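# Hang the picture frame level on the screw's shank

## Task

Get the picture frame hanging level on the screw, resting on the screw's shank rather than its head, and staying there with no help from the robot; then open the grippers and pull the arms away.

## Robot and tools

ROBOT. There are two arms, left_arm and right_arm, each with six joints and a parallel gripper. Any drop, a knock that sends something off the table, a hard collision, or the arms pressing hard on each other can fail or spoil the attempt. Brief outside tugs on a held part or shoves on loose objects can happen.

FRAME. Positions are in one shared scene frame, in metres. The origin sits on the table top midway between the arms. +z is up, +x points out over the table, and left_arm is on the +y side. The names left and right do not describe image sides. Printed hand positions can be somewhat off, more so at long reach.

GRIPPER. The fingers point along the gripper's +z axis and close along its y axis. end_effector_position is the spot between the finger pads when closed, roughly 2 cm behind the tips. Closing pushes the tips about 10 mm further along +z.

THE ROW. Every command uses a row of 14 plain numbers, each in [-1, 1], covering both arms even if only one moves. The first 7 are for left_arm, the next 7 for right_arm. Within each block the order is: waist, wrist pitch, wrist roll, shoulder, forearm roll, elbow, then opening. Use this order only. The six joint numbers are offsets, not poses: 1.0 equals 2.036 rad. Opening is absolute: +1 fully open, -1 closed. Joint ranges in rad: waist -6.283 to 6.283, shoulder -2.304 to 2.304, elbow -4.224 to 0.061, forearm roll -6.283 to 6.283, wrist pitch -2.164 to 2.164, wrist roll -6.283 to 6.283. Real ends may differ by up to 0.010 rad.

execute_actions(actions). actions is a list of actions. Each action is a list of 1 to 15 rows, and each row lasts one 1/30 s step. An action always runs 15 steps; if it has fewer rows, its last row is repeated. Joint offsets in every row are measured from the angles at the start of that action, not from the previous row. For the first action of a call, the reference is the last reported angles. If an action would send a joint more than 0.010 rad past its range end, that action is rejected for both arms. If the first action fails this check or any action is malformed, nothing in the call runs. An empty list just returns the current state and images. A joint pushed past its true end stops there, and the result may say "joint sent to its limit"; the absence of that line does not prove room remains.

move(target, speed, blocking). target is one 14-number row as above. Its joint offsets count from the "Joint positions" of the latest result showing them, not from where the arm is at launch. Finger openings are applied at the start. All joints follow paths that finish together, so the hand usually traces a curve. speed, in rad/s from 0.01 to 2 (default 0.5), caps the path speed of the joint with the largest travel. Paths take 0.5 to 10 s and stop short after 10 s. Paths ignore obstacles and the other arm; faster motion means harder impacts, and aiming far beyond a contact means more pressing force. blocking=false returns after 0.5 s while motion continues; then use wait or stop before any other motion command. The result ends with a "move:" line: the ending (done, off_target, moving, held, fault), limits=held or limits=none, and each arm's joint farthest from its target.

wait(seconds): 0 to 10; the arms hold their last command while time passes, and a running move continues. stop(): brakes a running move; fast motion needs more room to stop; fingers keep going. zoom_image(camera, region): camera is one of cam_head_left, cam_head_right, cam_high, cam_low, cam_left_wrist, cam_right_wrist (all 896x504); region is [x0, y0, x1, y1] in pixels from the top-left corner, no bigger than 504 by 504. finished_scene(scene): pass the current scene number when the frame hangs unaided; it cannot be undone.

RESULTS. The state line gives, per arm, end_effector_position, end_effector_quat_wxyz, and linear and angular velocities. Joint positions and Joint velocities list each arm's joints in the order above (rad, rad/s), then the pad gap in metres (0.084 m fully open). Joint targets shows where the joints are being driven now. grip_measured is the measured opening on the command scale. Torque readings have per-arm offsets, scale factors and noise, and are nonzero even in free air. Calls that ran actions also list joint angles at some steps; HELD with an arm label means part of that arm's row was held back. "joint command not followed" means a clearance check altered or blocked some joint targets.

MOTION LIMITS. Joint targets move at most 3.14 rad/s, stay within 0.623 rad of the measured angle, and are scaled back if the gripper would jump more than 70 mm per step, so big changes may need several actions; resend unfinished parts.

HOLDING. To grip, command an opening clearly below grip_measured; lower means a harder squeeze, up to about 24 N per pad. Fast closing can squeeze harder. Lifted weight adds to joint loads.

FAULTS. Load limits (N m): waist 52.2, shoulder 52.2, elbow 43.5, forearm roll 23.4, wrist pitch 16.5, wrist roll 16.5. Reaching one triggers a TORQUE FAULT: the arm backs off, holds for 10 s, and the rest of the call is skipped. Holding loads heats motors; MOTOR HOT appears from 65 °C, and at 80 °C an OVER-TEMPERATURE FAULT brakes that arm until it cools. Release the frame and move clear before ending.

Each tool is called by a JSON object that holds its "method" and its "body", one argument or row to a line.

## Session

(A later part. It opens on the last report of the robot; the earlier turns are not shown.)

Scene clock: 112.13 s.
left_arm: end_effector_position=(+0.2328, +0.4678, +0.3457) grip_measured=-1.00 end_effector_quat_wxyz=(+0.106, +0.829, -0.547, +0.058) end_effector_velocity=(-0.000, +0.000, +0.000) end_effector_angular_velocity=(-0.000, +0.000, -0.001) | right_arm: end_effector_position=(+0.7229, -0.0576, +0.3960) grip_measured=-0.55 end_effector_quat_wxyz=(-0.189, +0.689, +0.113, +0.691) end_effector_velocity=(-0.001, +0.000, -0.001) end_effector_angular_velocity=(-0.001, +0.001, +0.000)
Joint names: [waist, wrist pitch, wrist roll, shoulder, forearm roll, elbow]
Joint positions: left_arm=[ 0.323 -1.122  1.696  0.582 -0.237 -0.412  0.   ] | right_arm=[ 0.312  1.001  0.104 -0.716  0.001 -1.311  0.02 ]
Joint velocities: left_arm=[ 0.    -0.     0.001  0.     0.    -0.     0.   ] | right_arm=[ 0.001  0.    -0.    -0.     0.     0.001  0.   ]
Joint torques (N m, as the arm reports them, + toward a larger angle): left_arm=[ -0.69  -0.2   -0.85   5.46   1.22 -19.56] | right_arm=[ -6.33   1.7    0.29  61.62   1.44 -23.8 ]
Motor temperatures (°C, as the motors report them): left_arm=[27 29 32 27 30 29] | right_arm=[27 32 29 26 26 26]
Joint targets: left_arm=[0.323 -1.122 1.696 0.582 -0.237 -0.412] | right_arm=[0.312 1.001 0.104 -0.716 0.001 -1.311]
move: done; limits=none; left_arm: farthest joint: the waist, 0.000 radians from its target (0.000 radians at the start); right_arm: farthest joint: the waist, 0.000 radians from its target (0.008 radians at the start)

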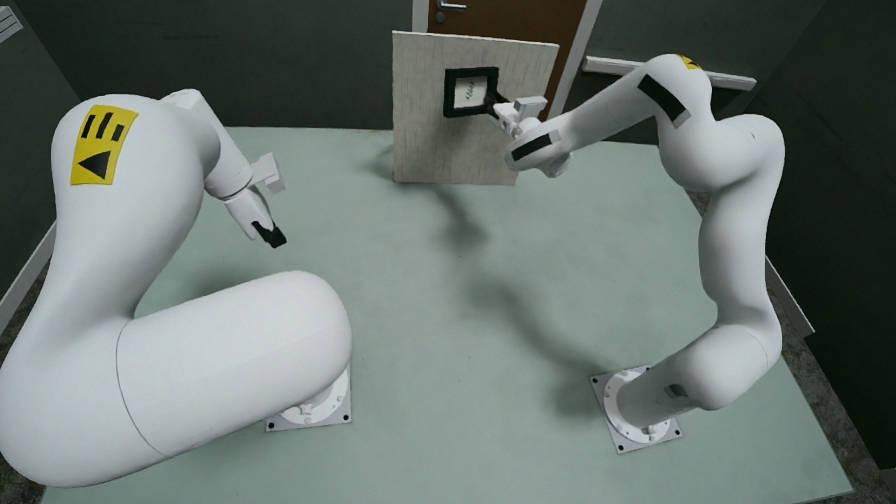

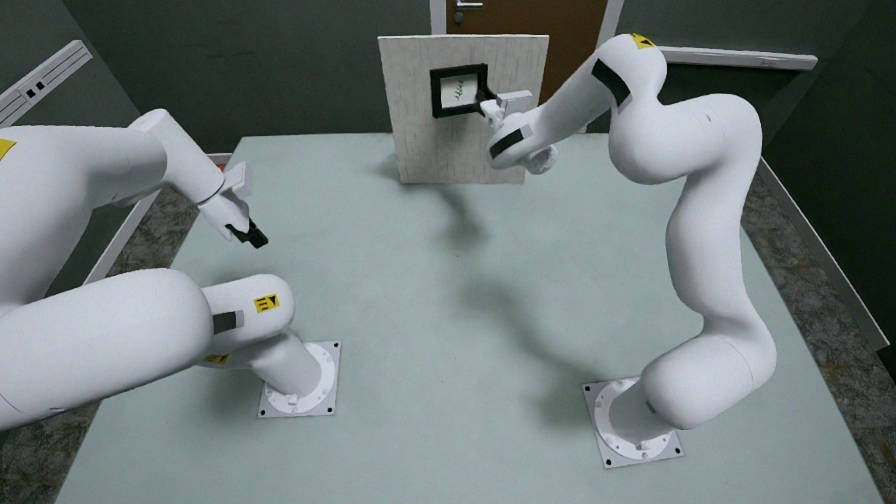

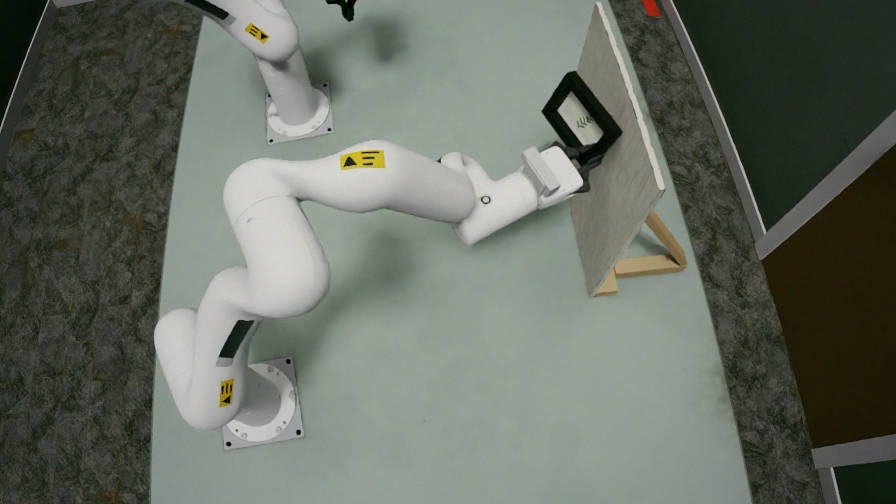

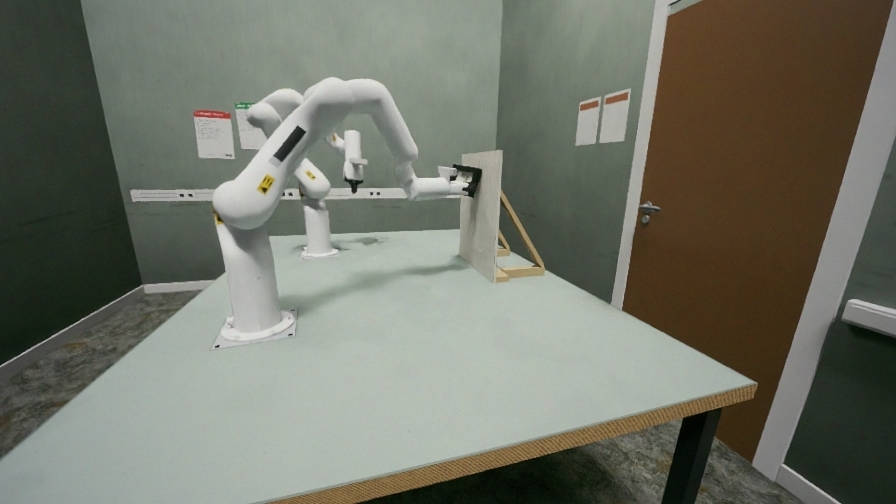

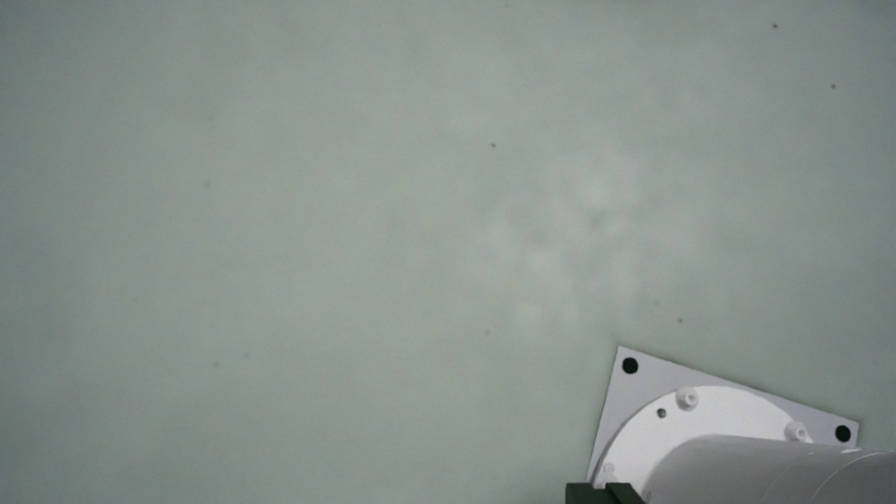

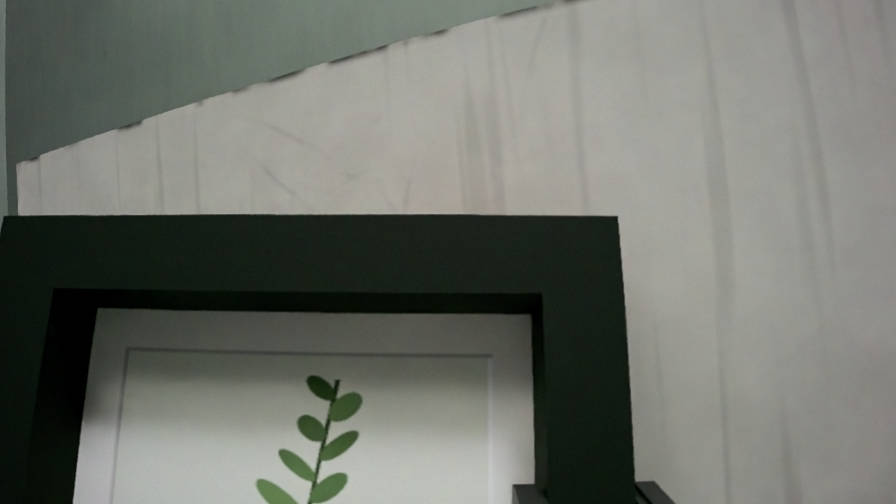

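{"method": "move", "body": {
  "target": [0,0,0,0,0,0,-1, 0,0.006,0,-0.006,0,0,-1],
  "speed": 0.02
}}

{"method": "execute_actions", "body": {
  "actions": [
    [[0,0,0,0,0,0,-1, 0,0,0,0,0,0,0.6]]
  ]
}}

Scene clock: 113.17 s.
left_arm: end_effector_position=(+0.2328, +0.4678, +0.3457) grip_measured=-1.00 end_effector_quat_wxyz=(+0.106, +0.829, -0.547, +0.058) end_effector_velocity=(-0.000, +0.000, -0.000) end_effector_angular_velocity=(+0.000, +0.001, -0.001) | right_arm: end_effector_position=(+0.7231, -0.0575, +0.3884) grip_measured=-0.55 end_effector_quat_wxyz=(-0.189, +0.689, +0.113, +0.691) end_effector_velocity=(+0.000, +0.000, +0.002) end_effector_angular_velocity=(+0.003, -0.003, +0.000)
Joint names: [waist, wrist pitch, wrist roll, shoulder, forearm roll, elbow]
Joint positions: left_arm=[ 0.323 -1.122  1.696  0.582 -0.237 -0.412  0.   ] | right_arm=[ 0.312  1.013  0.104 -0.728  0.001 -1.311  0.02 ]
Joint velocities: left_arm=[-0.    -0.001  0.001 -0.     0.001 -0.     0.   ] | right_arm=[ 0.     0.002  0.002  0.001 -0.    -0.001 -0.   ]
Joint torques (N m, as the arm reports them, + toward a larger angle): left_arm=[  0.07  -0.13  -0.88   5.62   0.94 -19.17] | right_arm=[ -6.77   1.77   0.29  62.46   1.69 -24.02]
Motor temperatures (°C, as the motors report them): left_arm=[27 29 32 27 30 29] | right_arm=[27 32 29 26 26 26]
Joint targets: left_arm=[0.323 -1.122 1.696 0.582 -0.237 -0.412] | right_arm=[0.312 1.013 0.104 -0.728 0.001 -1.311]
move: done; limits=none; left_arm: farthest joint: the waist, 0.000 radians from its target (0.000 radians at the start); right_arm: farthest joint: the waist, 0.000 radians from its target (0.000 radians at the start)

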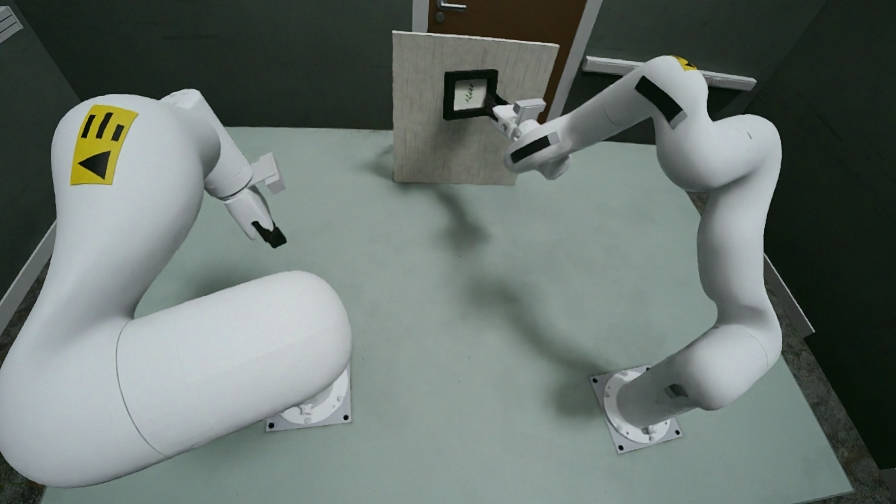

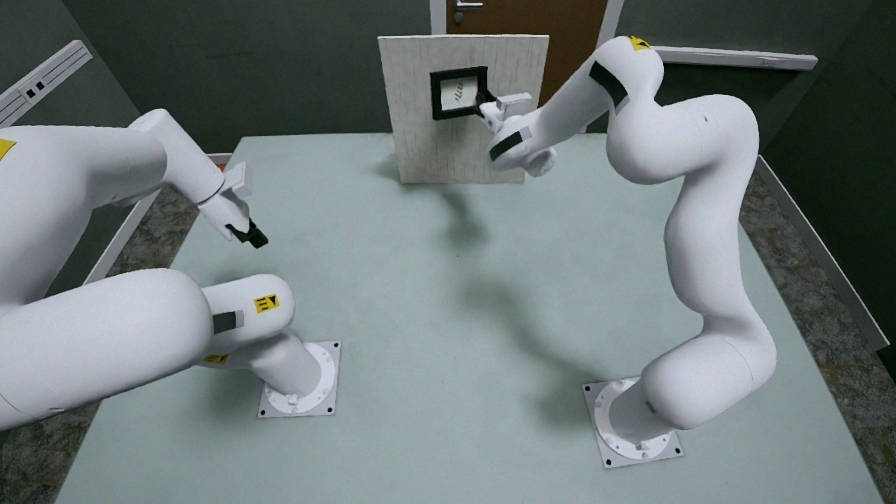

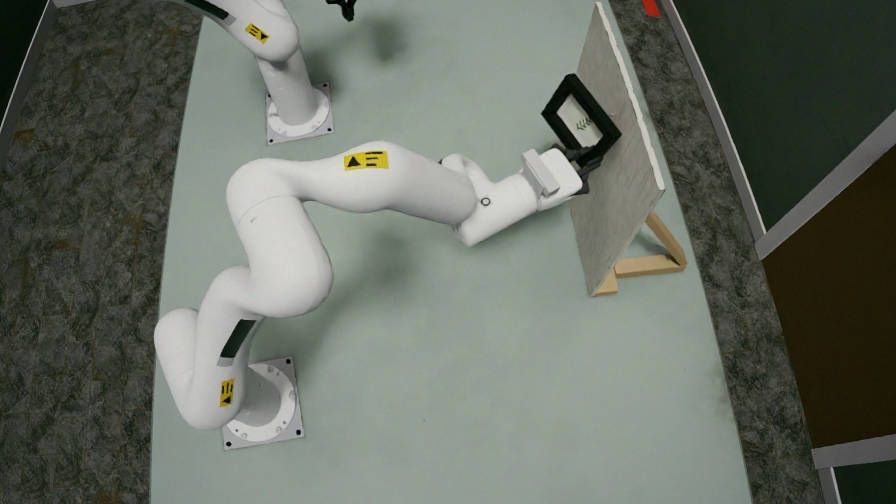

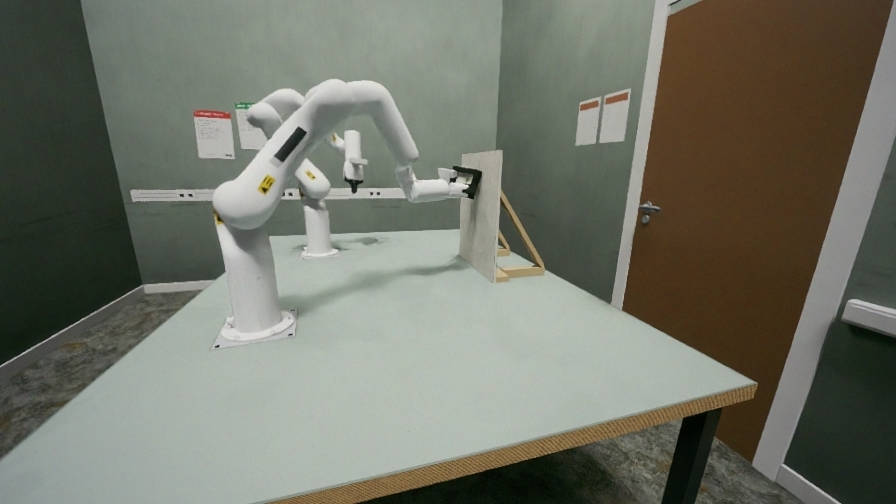

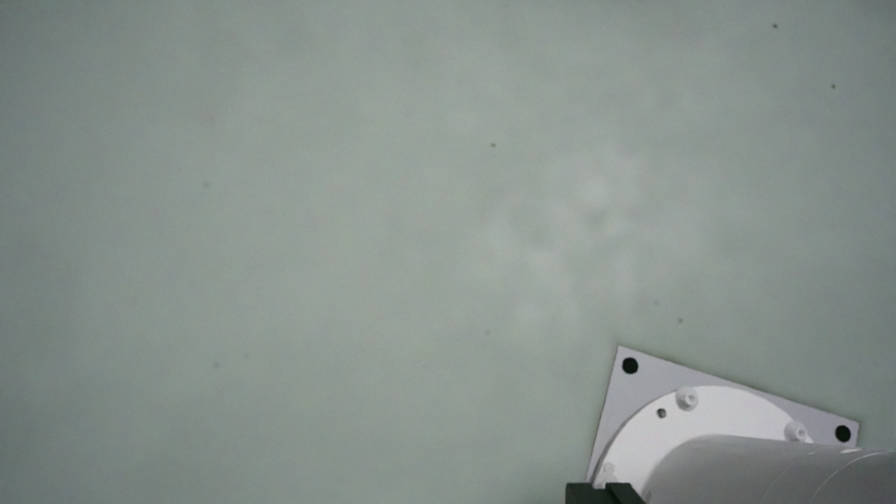

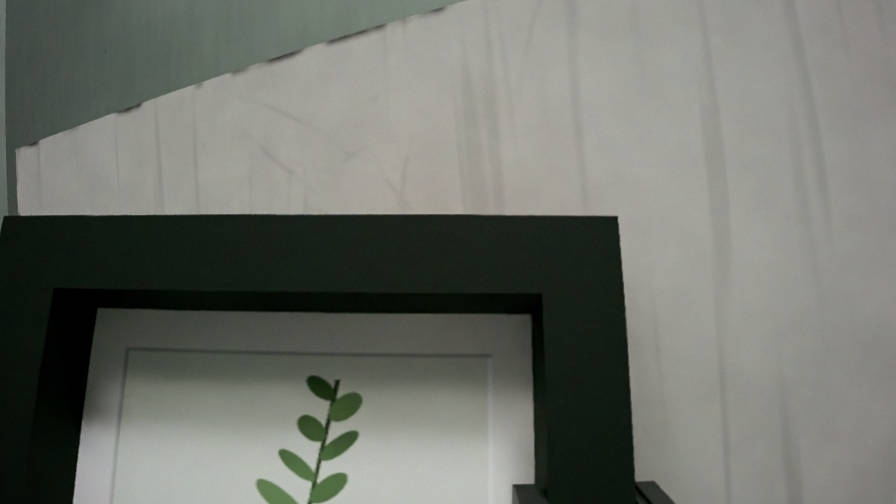

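Scene clock: 113.67 s.
left_arm: end_effector_position=(+0.2328, +0.4678, +0.3457) grip_measured=-1.00 end_effector_quat_wxyz=(+0.106, +0.829, -0.547, +0.058) end_effector_velocity=(+0.000, -0.000, +0.000) end_effector_angular_velocity=(-0.001, -0.001, +0.002) | right_arm: end_effector_position=(+0.7232, -0.0575, +0.3885) grip_measured=+0.60 end_effector_quat_wxyz=(-0.189, +0.689, +0.113, +0.691) end_effector_velocity=(-0.000, -0.001, -0.001) end_effector_angular_velocity=(-0.001, +0.003, -0.001)
Joint names: [waist, wrist pitch, wrist roll, shoulder, forearm roll, elbow]
Joint positions: left_arm=[ 0.323 -1.122  1.696  0.582 -0.237 -0.412  0.   ] | right_arm=[ 0.312  1.013  0.104 -0.728  0.001 -1.312  0.069]
Joint velocities: left_arm=[ 0.     0.001 -0.001  0.    -0.001 -0.     0.   ] | right_arm=[-0.001 -0.001 -0.    -0.    -0.     0.001 -0.   ]
Joint torques (N m, as the arm reports them, + toward a larger angle): left_arm=[  0.49  -0.08  -0.79   5.15   1.07 -19.68] | right_arm=[ -6.33   1.41   0.1   60.17   1.59 -22.84]
Motor temperatures (°C, as the motors report them): left_arm=[27 29 32 27 30 29] | right_arm=[27 32 29 26 26 26]
Joint targets: left_arm=[0.323 -1.122 1.696 0.582 -0.237 -0.412] | right_arm=[0.312 1.013 0.104 -0.728 0.001 -1.311]
Step readings (joint positions):
0: left_arm=[0.323 -1.122 1.696 0.582 -0.237 -0.412] | right_arm=[0.312 1.013 0.104 -0.728 0.001 -1.311]
1: left_arm=[0.323 -1.122 1.696 0.582 -0.237 -0.412] | right_arm=[0.312 1.014 0.104 -0.728 0.001 -1.312]
2: left_arm=[0.323 -1.122 1.696 0.582 -0.237 -0.412] | right_arm=[0.312 1.014 0.104 -0.728 0.001 -1.312]
4: left_arm=[0.323 -1.122 1.696 0.582 -0.237 -0.412] | right_arm=[0.312 1.014 0.104 -0.728 0.001 -1.312]
8: left_arm=[0.323 -1.122 1.696 0.582 -0.237 -0.412] | right_arm=[0.312 1.014 0.104 -0.728 0.001 -1.312]
15: Joint positions above

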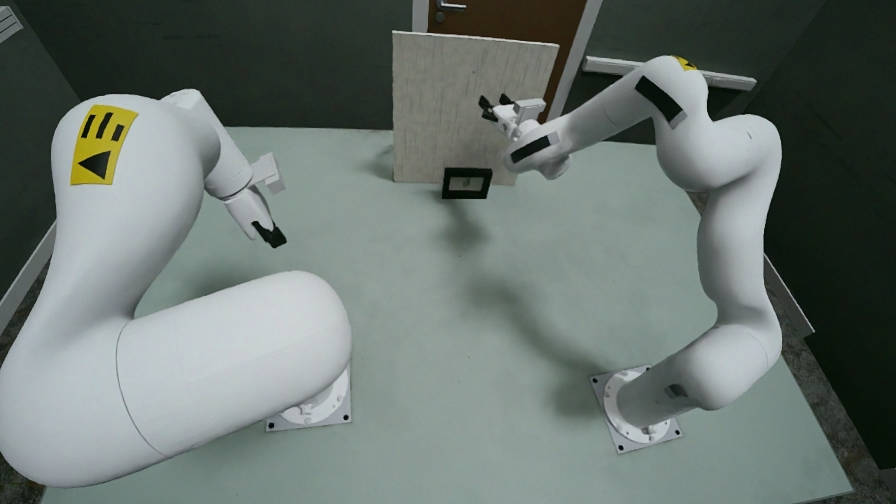

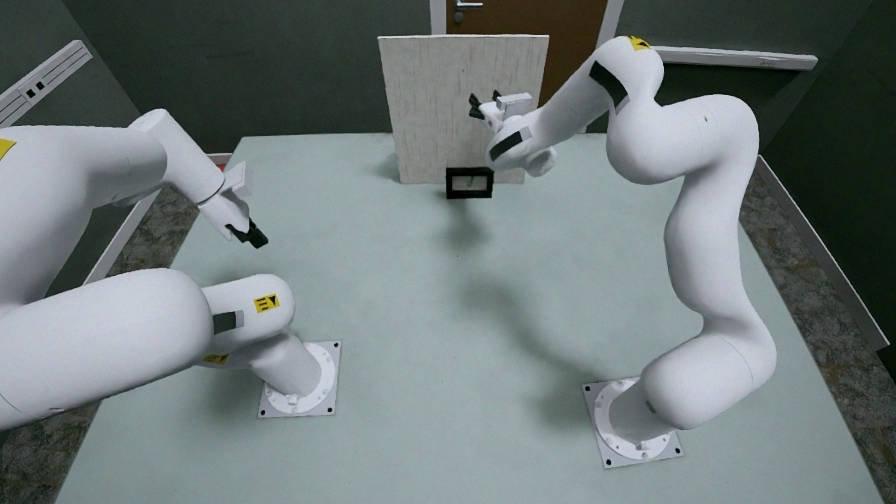

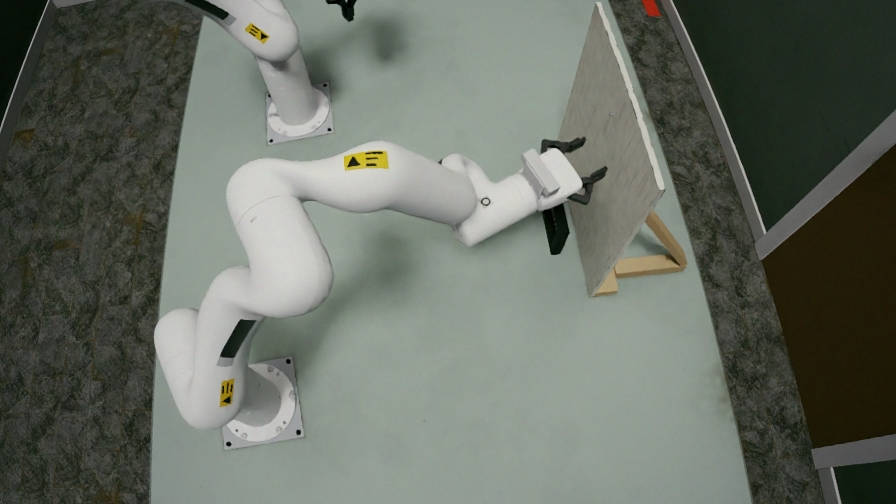

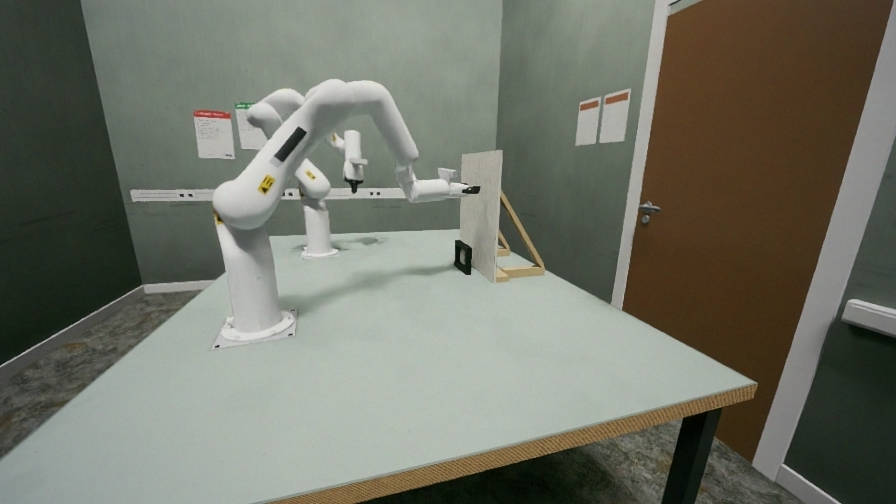

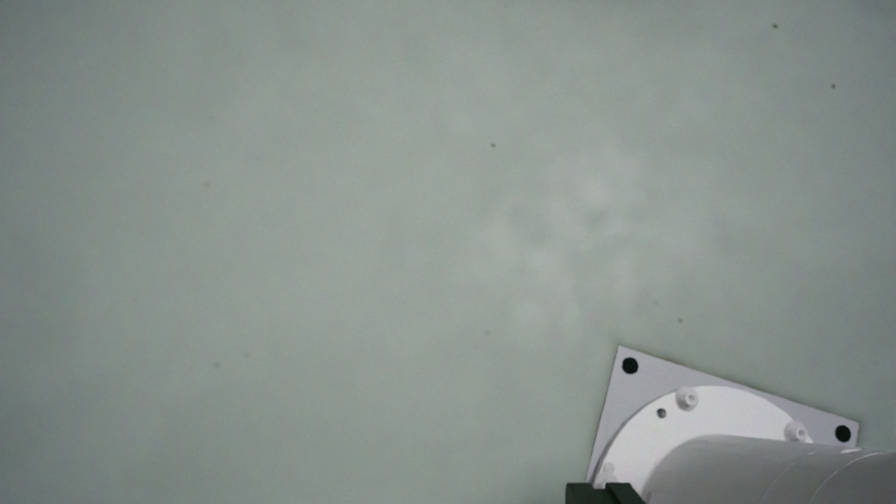

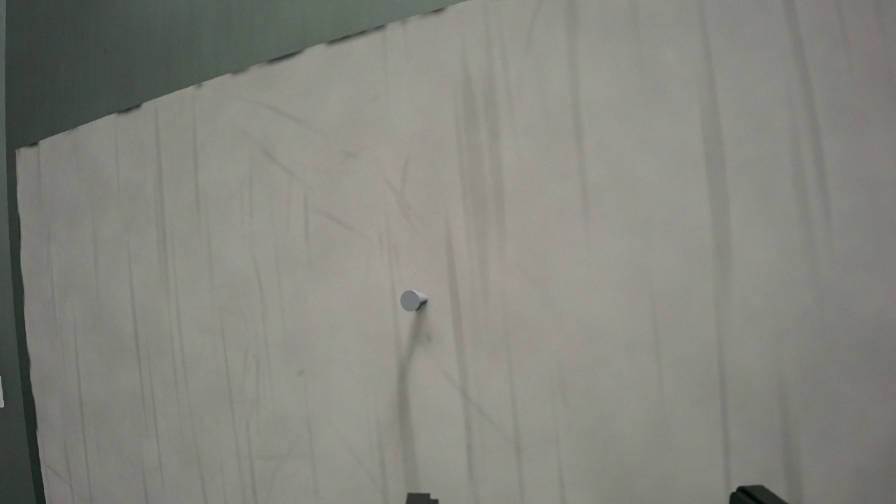

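{"method": "move", "body": {
  "target": [0,0,0,0,0,0,-1, 0,0.27,0,-0.17,0,0.1,1],
  "speed": 0.3
}}

Scene clock: 116.30 s.
left_arm: end_effector_position=(+0.2328, +0.4678, +0.3457) grip_measured=-1.00 end_effector_quat_wxyz=(+0.106, +0.829, -0.547, +0.058) end_effector_velocity=(+0.000, +0.000, +0.000) end_effector_angular_velocity=(-0.000, +0.000, +0.002) | right_arm: end_effector_position=(+0.6213, -0.1041, +0.1358) grip_measured=+1.00 end_effector_quat_wxyz=(-0.189, +0.688, +0.113, +0.691) end_effector_velocity=(-0.001, -0.000, -0.003) end_effector_angular_velocity=(+0.001, +0.005, +0.000)
Joint names: [waist, wrist pitch, wrist roll, shoulder, forearm roll, elbow]
Joint positions: left_arm=[ 0.323 -1.122  1.696  0.582 -0.237 -0.412  0.   ] | right_arm=[ 0.312  1.563  0.104 -1.074  0.001 -1.108  0.084]
Joint velocities: left_arm=[ 0.001 -0.    -0.001 -0.    -0.    -0.     0.   ] | right_arm=[ 0.001 -0.     0.003 -0.002  0.001  0.002  0.   ]
Joint torques (N m, as the arm reports them, + toward a larger angle): left_arm=[  0.35  -0.15  -0.77   5.49   1.25 -19.48] | right_arm=[ -6.58   1.38   0.19  58.69   0.96 -13.35]
Motor temperatures (°C, as the motors report them): left_arm=[27 29 32 27 30 29] | right_arm=[27 32 29 26 26 26]
Joint targets: left_arm=[0.323 -1.122 1.696 0.582 -0.237 -0.412] | right_arm=[0.312 1.563 0.104 -1.074 0.001 -1.108]
move: done; limits=none; left_arm: farthest joint: the waist, 0.000 radians from its target (0.000 radians at the start); right_arm: farthest joint: the waist, 0.000 radians from its target (0.000 radians at the start)

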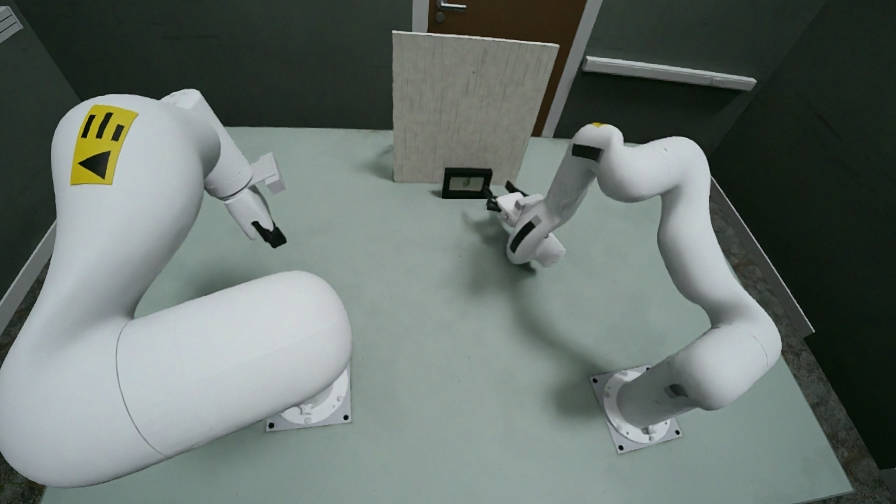

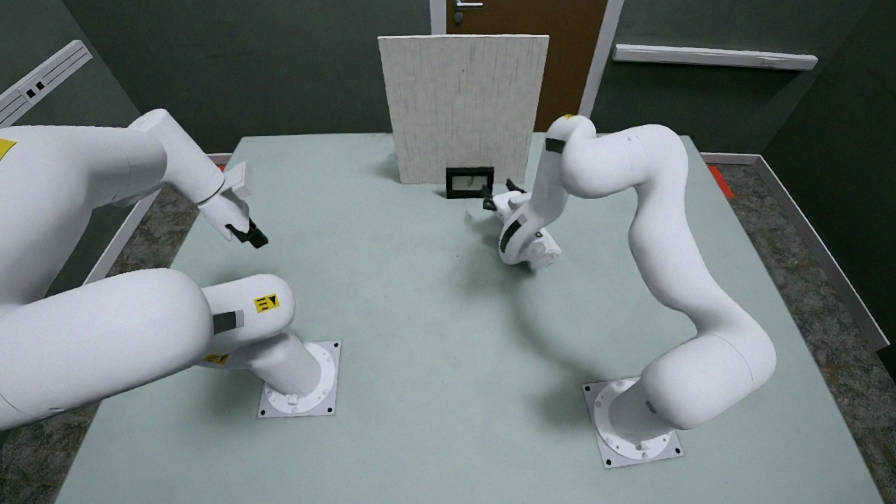

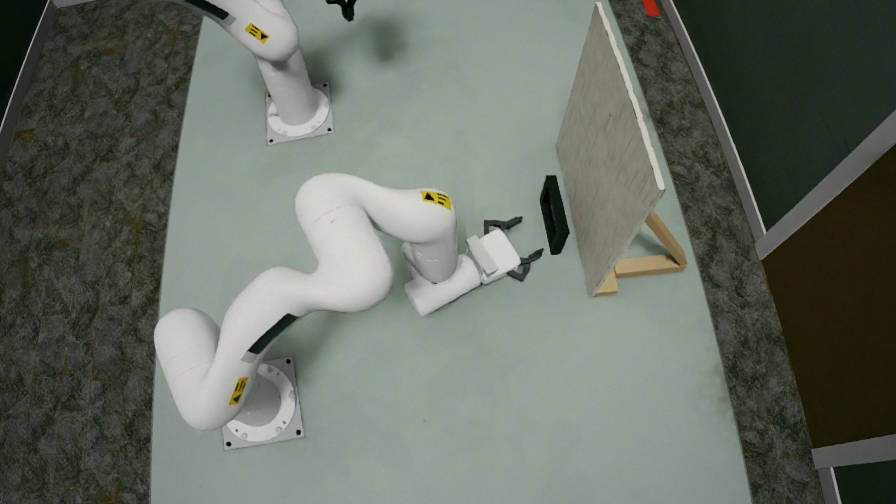

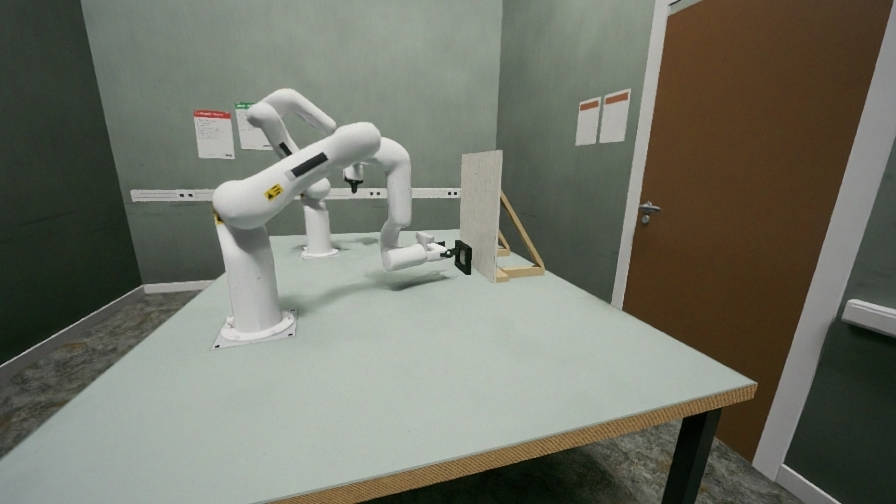

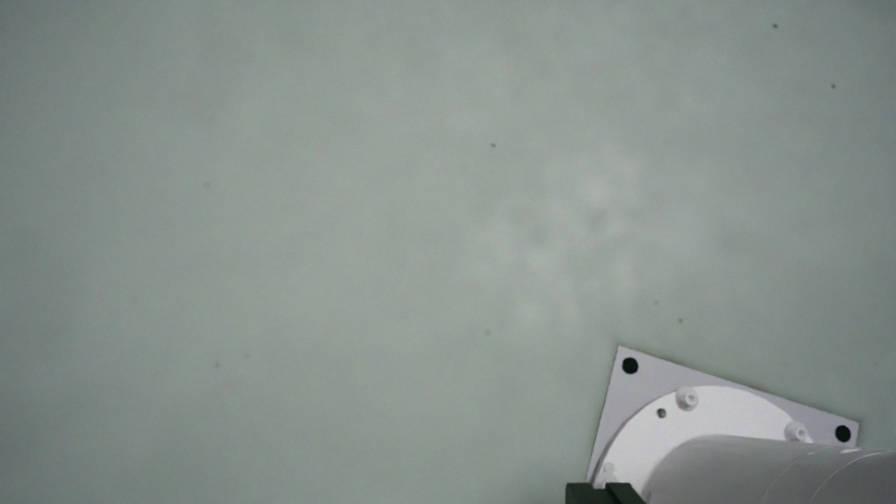

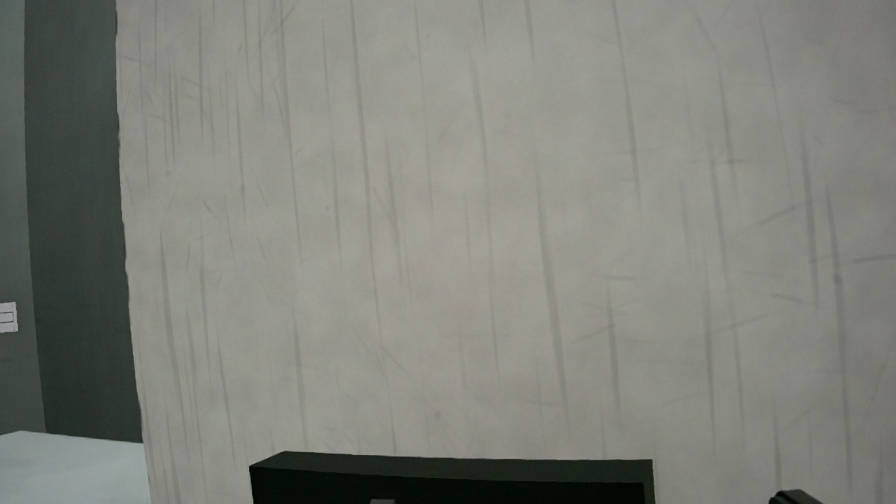

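{"method": "move", "body": {
  "target": [0,0,0,0,0,0,-1, 0,0.02,0,-0.05,0,-0.03,1],
  "speed": 0.15
}}

Scene clock: 119.13 s.
left_arm: end_effector_position=(+0.2328, +0.4678, +0.3457) grip_measured=-1.00 end_effector_quat_wxyz=(+0.106, +0.829, -0.547, +0.058) end_effector_velocity=(-0.000, -0.000, +0.000) end_effector_angular_velocity=(+0.000, +0.001, +0.001) | right_arm: end_effector_position=(+0.6213, -0.1042, +0.0940) grip_measured=+1.00 end_effector_quat_wxyz=(-0.189, +0.688, +0.113, +0.691) end_effector_velocity=(+0.000, -0.001, -0.001) end_effector_angular_velocity=(+0.000, +0.001, -0.001)
Joint names: [waist, wrist pitch, wrist roll, shoulder, forearm roll, elbow]
Joint positions: left_arm=[ 0.323 -1.122  1.696  0.582 -0.237 -0.412  0.   ] | right_arm=[ 0.312  1.604  0.104 -1.175  0.001 -1.169  0.084]
Joint velocities: left_arm=[-0.    -0.001 -0.001  0.     0.001  0.     0.   ] | right_arm=[-0.001 -0.     0.001 -0.001  0.    -0.     0.   ]
Joint torques (N m, as the arm reports them, + toward a larger angle): left_arm=[  0.45  -0.1   -0.72   5.55   0.95 -19.82] | right_arm=[ -6.37   1.35   0.22  59.18   0.99 -12.31]
Motor temperatures (°C, as the motors report them): left_arm=[27 29 32 27 30 29] | right_arm=[27 32 29 26 26 26]
Joint targets: left_arm=[0.323 -1.122 1.696 0.582 -0.237 -0.412] | right_arm=[0.312 1.604 0.104 -1.176 0.001 -1.169]
move: done; limits=none; left_arm: farthest joint: the waist, 0.000 radians from its target (0.000 radians at the start); right_arm: farthest joint: the waist, 0.000 radians from its target (0.000 radians at the start)

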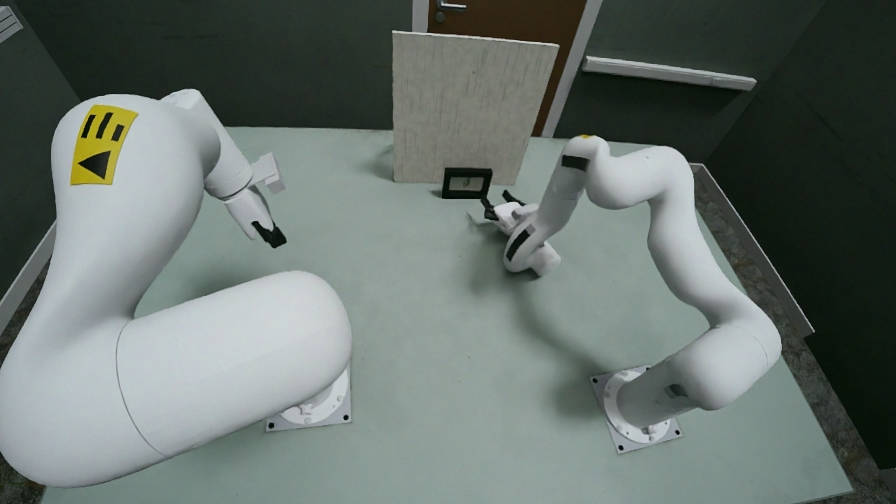

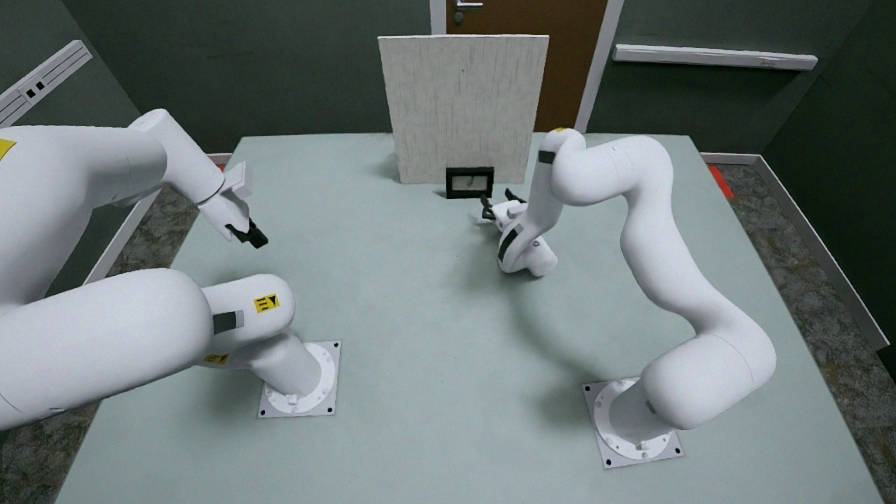

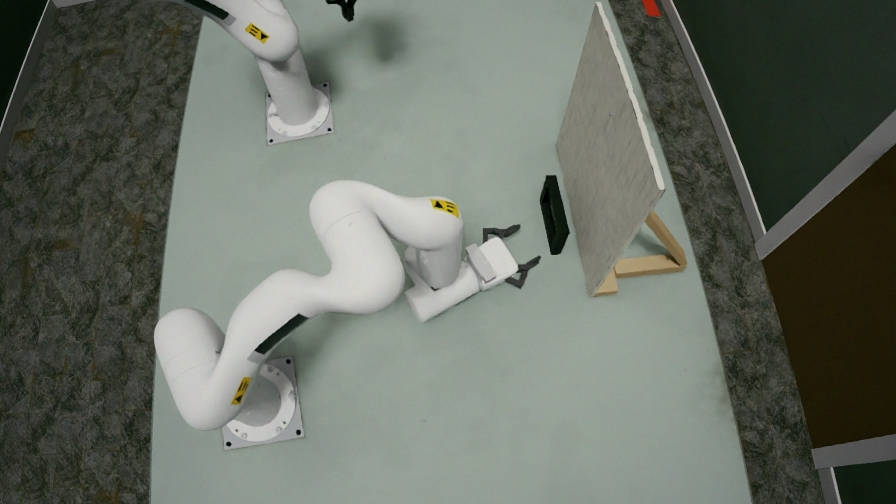

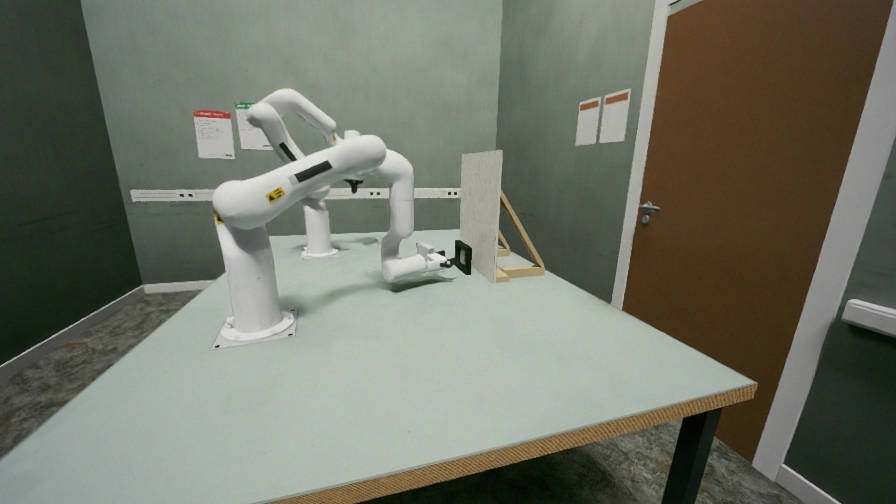

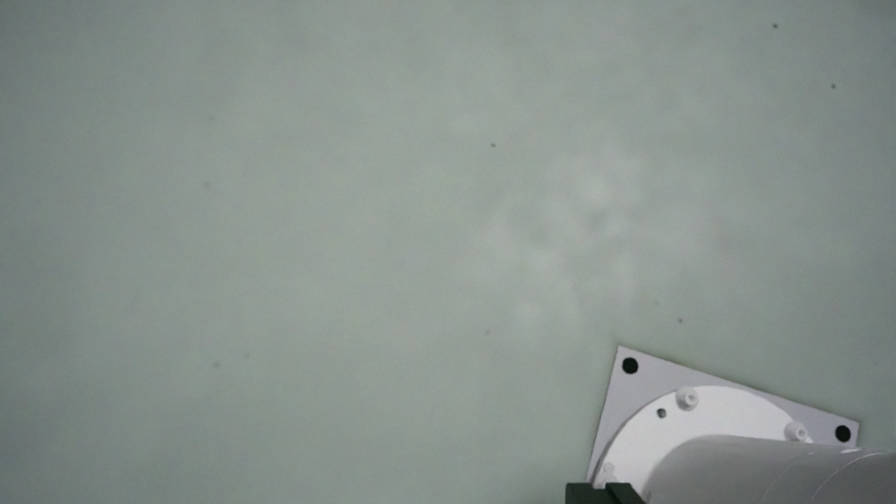

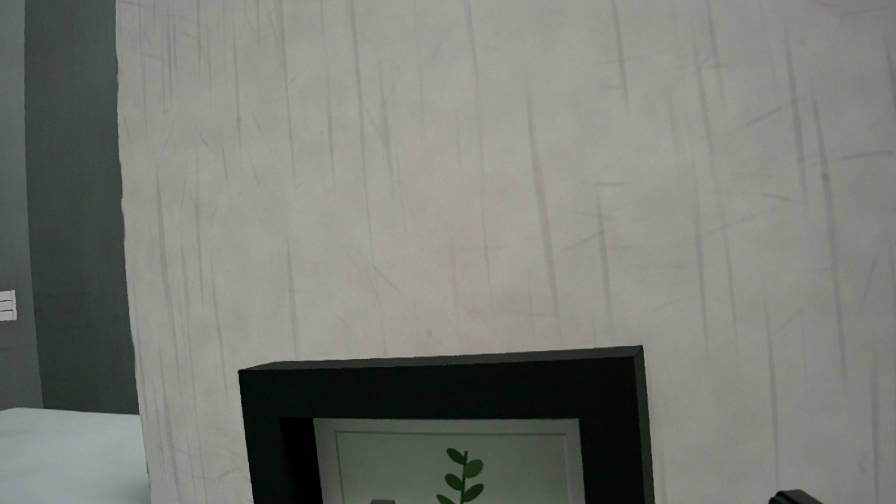

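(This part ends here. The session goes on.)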